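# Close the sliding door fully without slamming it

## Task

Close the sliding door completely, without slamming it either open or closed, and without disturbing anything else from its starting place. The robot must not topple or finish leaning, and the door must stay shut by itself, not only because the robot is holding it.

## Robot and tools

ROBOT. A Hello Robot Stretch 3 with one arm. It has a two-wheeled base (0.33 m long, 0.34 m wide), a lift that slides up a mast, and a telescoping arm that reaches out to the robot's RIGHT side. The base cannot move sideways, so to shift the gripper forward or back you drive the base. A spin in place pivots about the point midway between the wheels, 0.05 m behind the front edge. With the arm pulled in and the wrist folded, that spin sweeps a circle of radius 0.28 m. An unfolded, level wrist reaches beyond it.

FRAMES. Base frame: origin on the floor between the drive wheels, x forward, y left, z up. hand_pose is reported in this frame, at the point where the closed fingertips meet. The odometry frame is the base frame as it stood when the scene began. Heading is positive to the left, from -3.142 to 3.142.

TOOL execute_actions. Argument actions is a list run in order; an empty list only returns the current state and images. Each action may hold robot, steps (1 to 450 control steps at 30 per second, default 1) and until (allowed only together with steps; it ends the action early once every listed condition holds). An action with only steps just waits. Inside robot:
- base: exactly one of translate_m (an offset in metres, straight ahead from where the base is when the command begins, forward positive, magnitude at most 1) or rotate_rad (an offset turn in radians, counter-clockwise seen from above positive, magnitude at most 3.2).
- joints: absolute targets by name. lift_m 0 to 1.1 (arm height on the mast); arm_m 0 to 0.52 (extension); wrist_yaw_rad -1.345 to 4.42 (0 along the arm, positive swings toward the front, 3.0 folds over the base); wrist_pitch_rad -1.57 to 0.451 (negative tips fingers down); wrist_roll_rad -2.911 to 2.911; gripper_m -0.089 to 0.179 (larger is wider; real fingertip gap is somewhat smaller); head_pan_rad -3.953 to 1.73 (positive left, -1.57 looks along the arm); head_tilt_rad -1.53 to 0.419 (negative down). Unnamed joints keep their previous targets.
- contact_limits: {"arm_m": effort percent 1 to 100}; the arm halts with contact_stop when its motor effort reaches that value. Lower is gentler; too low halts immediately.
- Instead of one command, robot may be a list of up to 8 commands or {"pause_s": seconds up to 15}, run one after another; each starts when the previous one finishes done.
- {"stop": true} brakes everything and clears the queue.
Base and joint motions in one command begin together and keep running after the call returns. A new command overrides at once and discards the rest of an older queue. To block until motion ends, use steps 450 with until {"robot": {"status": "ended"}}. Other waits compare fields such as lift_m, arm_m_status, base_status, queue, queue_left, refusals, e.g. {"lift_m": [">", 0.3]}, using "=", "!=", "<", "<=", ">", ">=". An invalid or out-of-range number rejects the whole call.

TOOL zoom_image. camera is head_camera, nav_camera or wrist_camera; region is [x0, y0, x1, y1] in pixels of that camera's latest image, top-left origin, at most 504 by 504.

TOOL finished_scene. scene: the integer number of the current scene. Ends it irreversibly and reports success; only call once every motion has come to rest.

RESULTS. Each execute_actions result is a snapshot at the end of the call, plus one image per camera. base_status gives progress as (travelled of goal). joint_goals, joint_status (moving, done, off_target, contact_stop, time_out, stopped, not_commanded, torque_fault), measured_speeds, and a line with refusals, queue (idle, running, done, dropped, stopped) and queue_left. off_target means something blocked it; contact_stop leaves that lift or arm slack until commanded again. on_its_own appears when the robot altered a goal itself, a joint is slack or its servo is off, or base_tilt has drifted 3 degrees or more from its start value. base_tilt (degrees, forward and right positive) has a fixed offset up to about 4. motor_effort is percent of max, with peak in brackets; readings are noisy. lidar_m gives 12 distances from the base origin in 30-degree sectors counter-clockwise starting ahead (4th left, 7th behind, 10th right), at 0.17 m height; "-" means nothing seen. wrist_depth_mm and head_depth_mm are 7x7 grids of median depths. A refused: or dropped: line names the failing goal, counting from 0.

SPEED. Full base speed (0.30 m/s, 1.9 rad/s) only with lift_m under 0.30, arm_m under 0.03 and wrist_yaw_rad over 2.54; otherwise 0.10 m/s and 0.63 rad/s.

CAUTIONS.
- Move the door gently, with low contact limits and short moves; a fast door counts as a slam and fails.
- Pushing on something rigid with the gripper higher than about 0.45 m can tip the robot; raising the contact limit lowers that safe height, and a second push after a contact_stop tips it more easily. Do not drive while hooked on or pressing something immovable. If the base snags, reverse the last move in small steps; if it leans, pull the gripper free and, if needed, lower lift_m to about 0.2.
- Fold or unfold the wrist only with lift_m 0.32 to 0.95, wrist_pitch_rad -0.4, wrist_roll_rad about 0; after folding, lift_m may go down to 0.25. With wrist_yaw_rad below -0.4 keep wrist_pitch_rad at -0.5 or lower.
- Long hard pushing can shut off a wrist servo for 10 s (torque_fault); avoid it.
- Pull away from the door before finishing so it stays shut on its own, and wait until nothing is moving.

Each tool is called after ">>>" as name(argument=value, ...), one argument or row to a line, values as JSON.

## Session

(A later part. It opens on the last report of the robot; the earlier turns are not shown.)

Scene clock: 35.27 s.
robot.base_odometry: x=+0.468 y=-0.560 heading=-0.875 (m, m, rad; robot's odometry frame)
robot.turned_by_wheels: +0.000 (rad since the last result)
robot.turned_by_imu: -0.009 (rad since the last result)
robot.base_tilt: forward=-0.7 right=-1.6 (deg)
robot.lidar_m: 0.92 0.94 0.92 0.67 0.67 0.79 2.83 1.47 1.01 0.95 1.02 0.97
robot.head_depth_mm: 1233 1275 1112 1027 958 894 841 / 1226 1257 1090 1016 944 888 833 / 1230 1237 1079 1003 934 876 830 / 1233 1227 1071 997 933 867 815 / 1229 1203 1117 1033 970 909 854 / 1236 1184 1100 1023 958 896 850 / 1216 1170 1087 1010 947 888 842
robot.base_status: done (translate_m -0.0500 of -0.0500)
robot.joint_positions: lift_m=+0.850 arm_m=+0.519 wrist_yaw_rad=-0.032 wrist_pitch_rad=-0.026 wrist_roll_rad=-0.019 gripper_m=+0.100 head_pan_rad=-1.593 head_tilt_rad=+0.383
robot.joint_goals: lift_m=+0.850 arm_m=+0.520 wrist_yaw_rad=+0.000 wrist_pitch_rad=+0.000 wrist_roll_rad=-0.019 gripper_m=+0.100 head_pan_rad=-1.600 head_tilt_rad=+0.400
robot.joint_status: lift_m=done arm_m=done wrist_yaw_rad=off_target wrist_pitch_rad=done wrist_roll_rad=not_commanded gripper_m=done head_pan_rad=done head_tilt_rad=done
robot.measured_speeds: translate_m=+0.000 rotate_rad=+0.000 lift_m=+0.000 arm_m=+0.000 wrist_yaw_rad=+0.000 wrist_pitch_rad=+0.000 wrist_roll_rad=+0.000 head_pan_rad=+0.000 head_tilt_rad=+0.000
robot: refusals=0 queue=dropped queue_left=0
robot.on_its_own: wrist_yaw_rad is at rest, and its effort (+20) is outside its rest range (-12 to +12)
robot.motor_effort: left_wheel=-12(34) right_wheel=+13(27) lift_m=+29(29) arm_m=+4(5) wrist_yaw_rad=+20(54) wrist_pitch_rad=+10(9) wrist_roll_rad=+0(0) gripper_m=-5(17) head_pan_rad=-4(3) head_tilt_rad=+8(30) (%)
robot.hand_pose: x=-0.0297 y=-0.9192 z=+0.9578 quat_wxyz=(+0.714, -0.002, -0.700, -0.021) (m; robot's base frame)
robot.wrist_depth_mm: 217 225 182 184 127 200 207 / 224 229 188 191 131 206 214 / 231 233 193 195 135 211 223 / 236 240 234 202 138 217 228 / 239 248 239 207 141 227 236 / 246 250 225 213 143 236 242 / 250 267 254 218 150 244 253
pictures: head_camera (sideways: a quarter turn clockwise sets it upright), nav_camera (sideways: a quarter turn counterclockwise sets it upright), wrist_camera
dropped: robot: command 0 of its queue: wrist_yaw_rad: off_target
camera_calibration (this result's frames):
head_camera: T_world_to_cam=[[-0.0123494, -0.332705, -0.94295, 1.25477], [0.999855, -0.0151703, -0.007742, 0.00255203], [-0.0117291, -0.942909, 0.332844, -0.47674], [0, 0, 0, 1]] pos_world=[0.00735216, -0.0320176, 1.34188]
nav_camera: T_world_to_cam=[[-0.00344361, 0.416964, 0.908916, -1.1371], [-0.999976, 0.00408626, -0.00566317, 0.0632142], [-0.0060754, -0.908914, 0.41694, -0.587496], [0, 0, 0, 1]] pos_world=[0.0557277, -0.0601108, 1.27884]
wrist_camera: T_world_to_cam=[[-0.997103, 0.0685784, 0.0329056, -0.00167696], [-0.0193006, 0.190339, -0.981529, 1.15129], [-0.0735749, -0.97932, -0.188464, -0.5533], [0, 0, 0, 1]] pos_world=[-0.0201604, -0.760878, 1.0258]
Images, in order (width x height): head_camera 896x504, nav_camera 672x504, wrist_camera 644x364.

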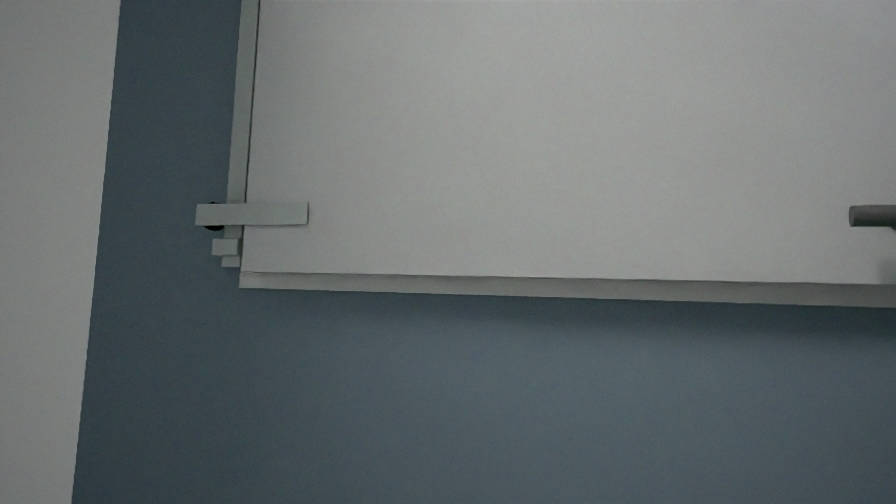

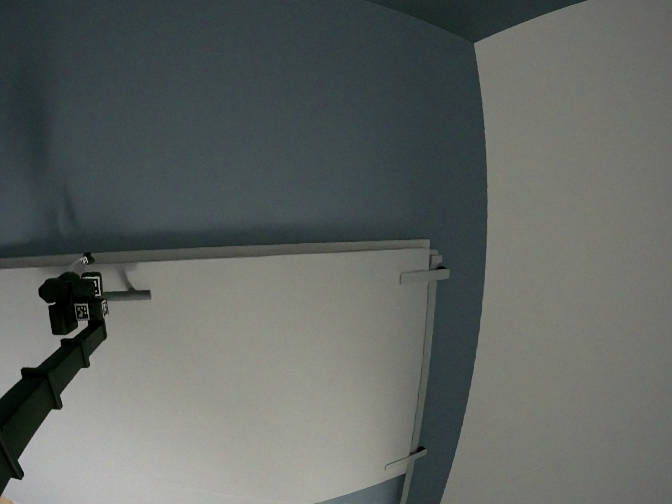

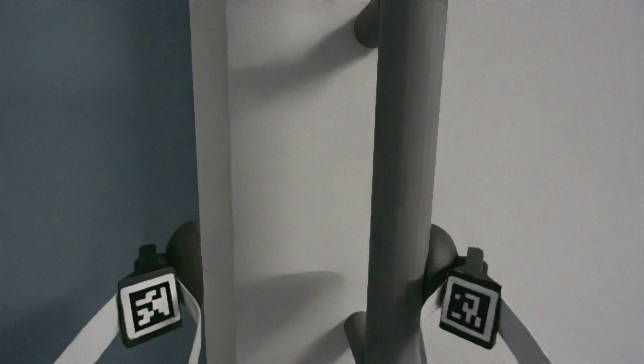

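Small gap between wheel and stop; push a bit more.

>>> execute_actions(
  actions=[
    {"robot":[{"base":{"translate_m":0.04}},{"base":{"translate_m":-0.04}}],"steps":450,"until":{"robot":{"status":"ended"}}},
  ],
)

Scene clock: 39.10 s.
robot.base_odometry: x=+0.468 y=-0.560 heading=-0.874 (m, m, rad; robot's odometry frame)
robot.turned_by_wheels: +0.001 (rad since the last result)
robot.turned_by_imu: +0.000 (rad since the last result)
robot.base_tilt: forward=-0.7 right=-1.6 (deg)
robot.lidar_m: 0.92 0.93 0.92 0.67 0.67 0.79 2.84 1.55 1.01 0.95 1.03 0.97
robot.head_depth_mm: 1226 1282 1108 1031 957 895 838 / 1236 1255 1089 1015 947 888 836 / 1236 1237 1078 1001 935 877 823 / 1230 1224 1055 989 925 867 816 / 1232 1204 1111 1035 966 906 853 / 1238 1185 1097 1020 957 900 850 / 1224 1164 1084 1010 946 891 839
robot.base_status: done (translate_m -0.0400 of -0.0400)
robot.joint_positions: lift_m=+0.850 arm_m=+0.519 wrist_yaw_rad=-0.118 wrist_pitch_rad=-0.022 wrist_roll_rad=-0.019 gripper_m=+0.100 head_pan_rad=-1.593 head_tilt_rad=+0.383
robot.joint_goals: lift_m=+0.850 arm_m=+0.520 wrist_yaw_rad=-0.116 wrist_pitch_rad=+0.000 wrist_roll_rad=-0.019 gripper_m=+0.100 head_pan_rad=-1.600 head_tilt_rad=+0.400
robot.joint_status: lift_m=done arm_m=done wrist_yaw_rad=off_target wrist_pitch_rad=done wrist_roll_rad=not_commanded gripper_m=done head_pan_rad=done head_tilt_rad=done
robot.measured_speeds: translate_m=+0.000 rotate_rad=+0.000 lift_m=+0.000 arm_m=+0.000 wrist_yaw_rad=+0.000 wrist_pitch_rad=+0.000 wrist_roll_rad=+0.000 head_pan_rad=+0.000 head_tilt_rad=+0.000
robot: refusals=0 queue=done queue_left=0
robot.on_its_own: wrist_yaw_rad is held at -0.116, not at your +0.000, by its stall guard, which is not easing now
robot.motor_effort: left_wheel=+0(31) right_wheel=+1(30) lift_m=+29(29) arm_m=+4(5) wrist_yaw_rad=+1(37) wrist_pitch_rad=+8(9) wrist_roll_rad=+0(0) gripper_m=+0(12) head_pan_rad=-4(4) head_tilt_rad=+8(8) (%)
robot.hand_pose: x=-0.0515 y=-0.9177 z=+0.9589 quat_wxyz=(+0.712, -0.033, -0.699, -0.050) (m; robot's base frame)
robot.wrist_depth_mm: 212 215 180 126 202 213 229 / 215 218 185 129 208 220 235 / 219 224 189 133 212 226 243 / 223 232 193 137 219 234 252 / 231 241 201 141 223 240 259 / 237 243 204 145 230 252 272 / 243 255 210 149 239 262 280
pictures: head_camera (sideways: a quarter turn clockwise sets it upright), nav_camera (sideways: a quarter turn counterclockwise sets it upright), wrist_camera
camera_calibration (this result's frames):
head_camera: T_world_to_cam=[[-0.012392, -0.332825, -0.942907, 1.25471], [0.999853, -0.0152912, -0.00774294, 0.00255326], [-0.0118412, -0.942865, 0.332965, -0.476898], [0, 0, 0, 1]] pos_world=[0.00734844, -0.0320126, 1.34189]
nav_camera: T_world_to_cam=[[-0.00339096, 0.417082, 0.908863, -1.13703], [-0.999975, 0.00420545, -0.0056608, 0.0632112], [-0.00618319, -0.908859, 0.417057, -0.587647], [0, 0, 0, 1]] pos_world=[0.0557204, -0.0601197, 1.27885]
wrist_camera: T_world_to_cam=[[-0.987581, 0.153642, 0.032818, 0.0550854], [-0.00349631, 0.187343, -0.982288, 1.1504], [-0.157069, -0.970204, -0.184479, -0.553037], [0, 0, 0, 1]] pos_world=[-0.0284416, -0.760543, 1.0262]
Images, in order (width x height): head_camera 896x504, nav_camera 672x504, wrist_camera 644x364.

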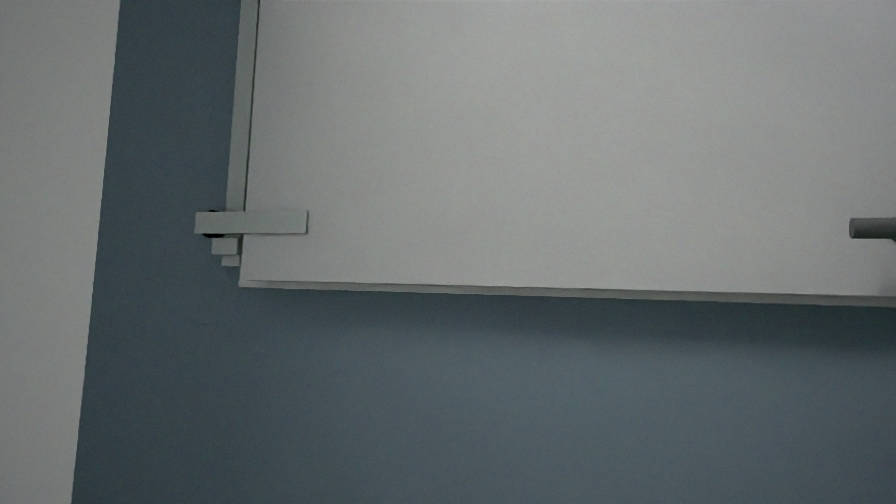

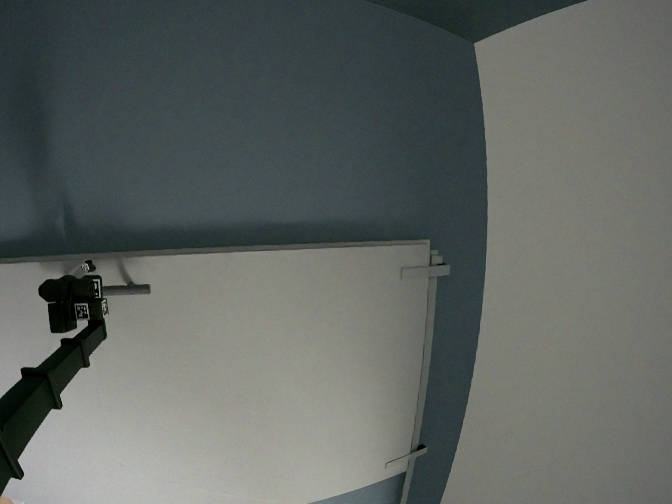

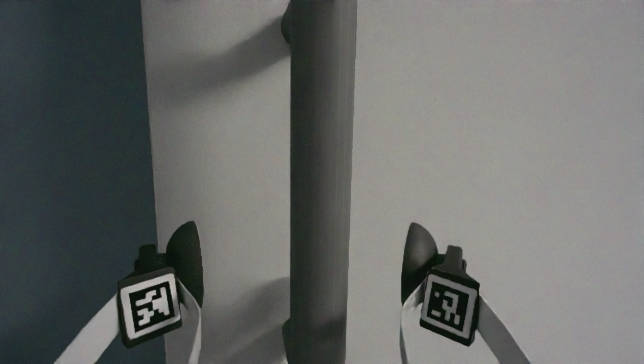

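Wheel meets the stop.

>>> finished_scene(
  scene=1,
)

The scene is finished: the task was done.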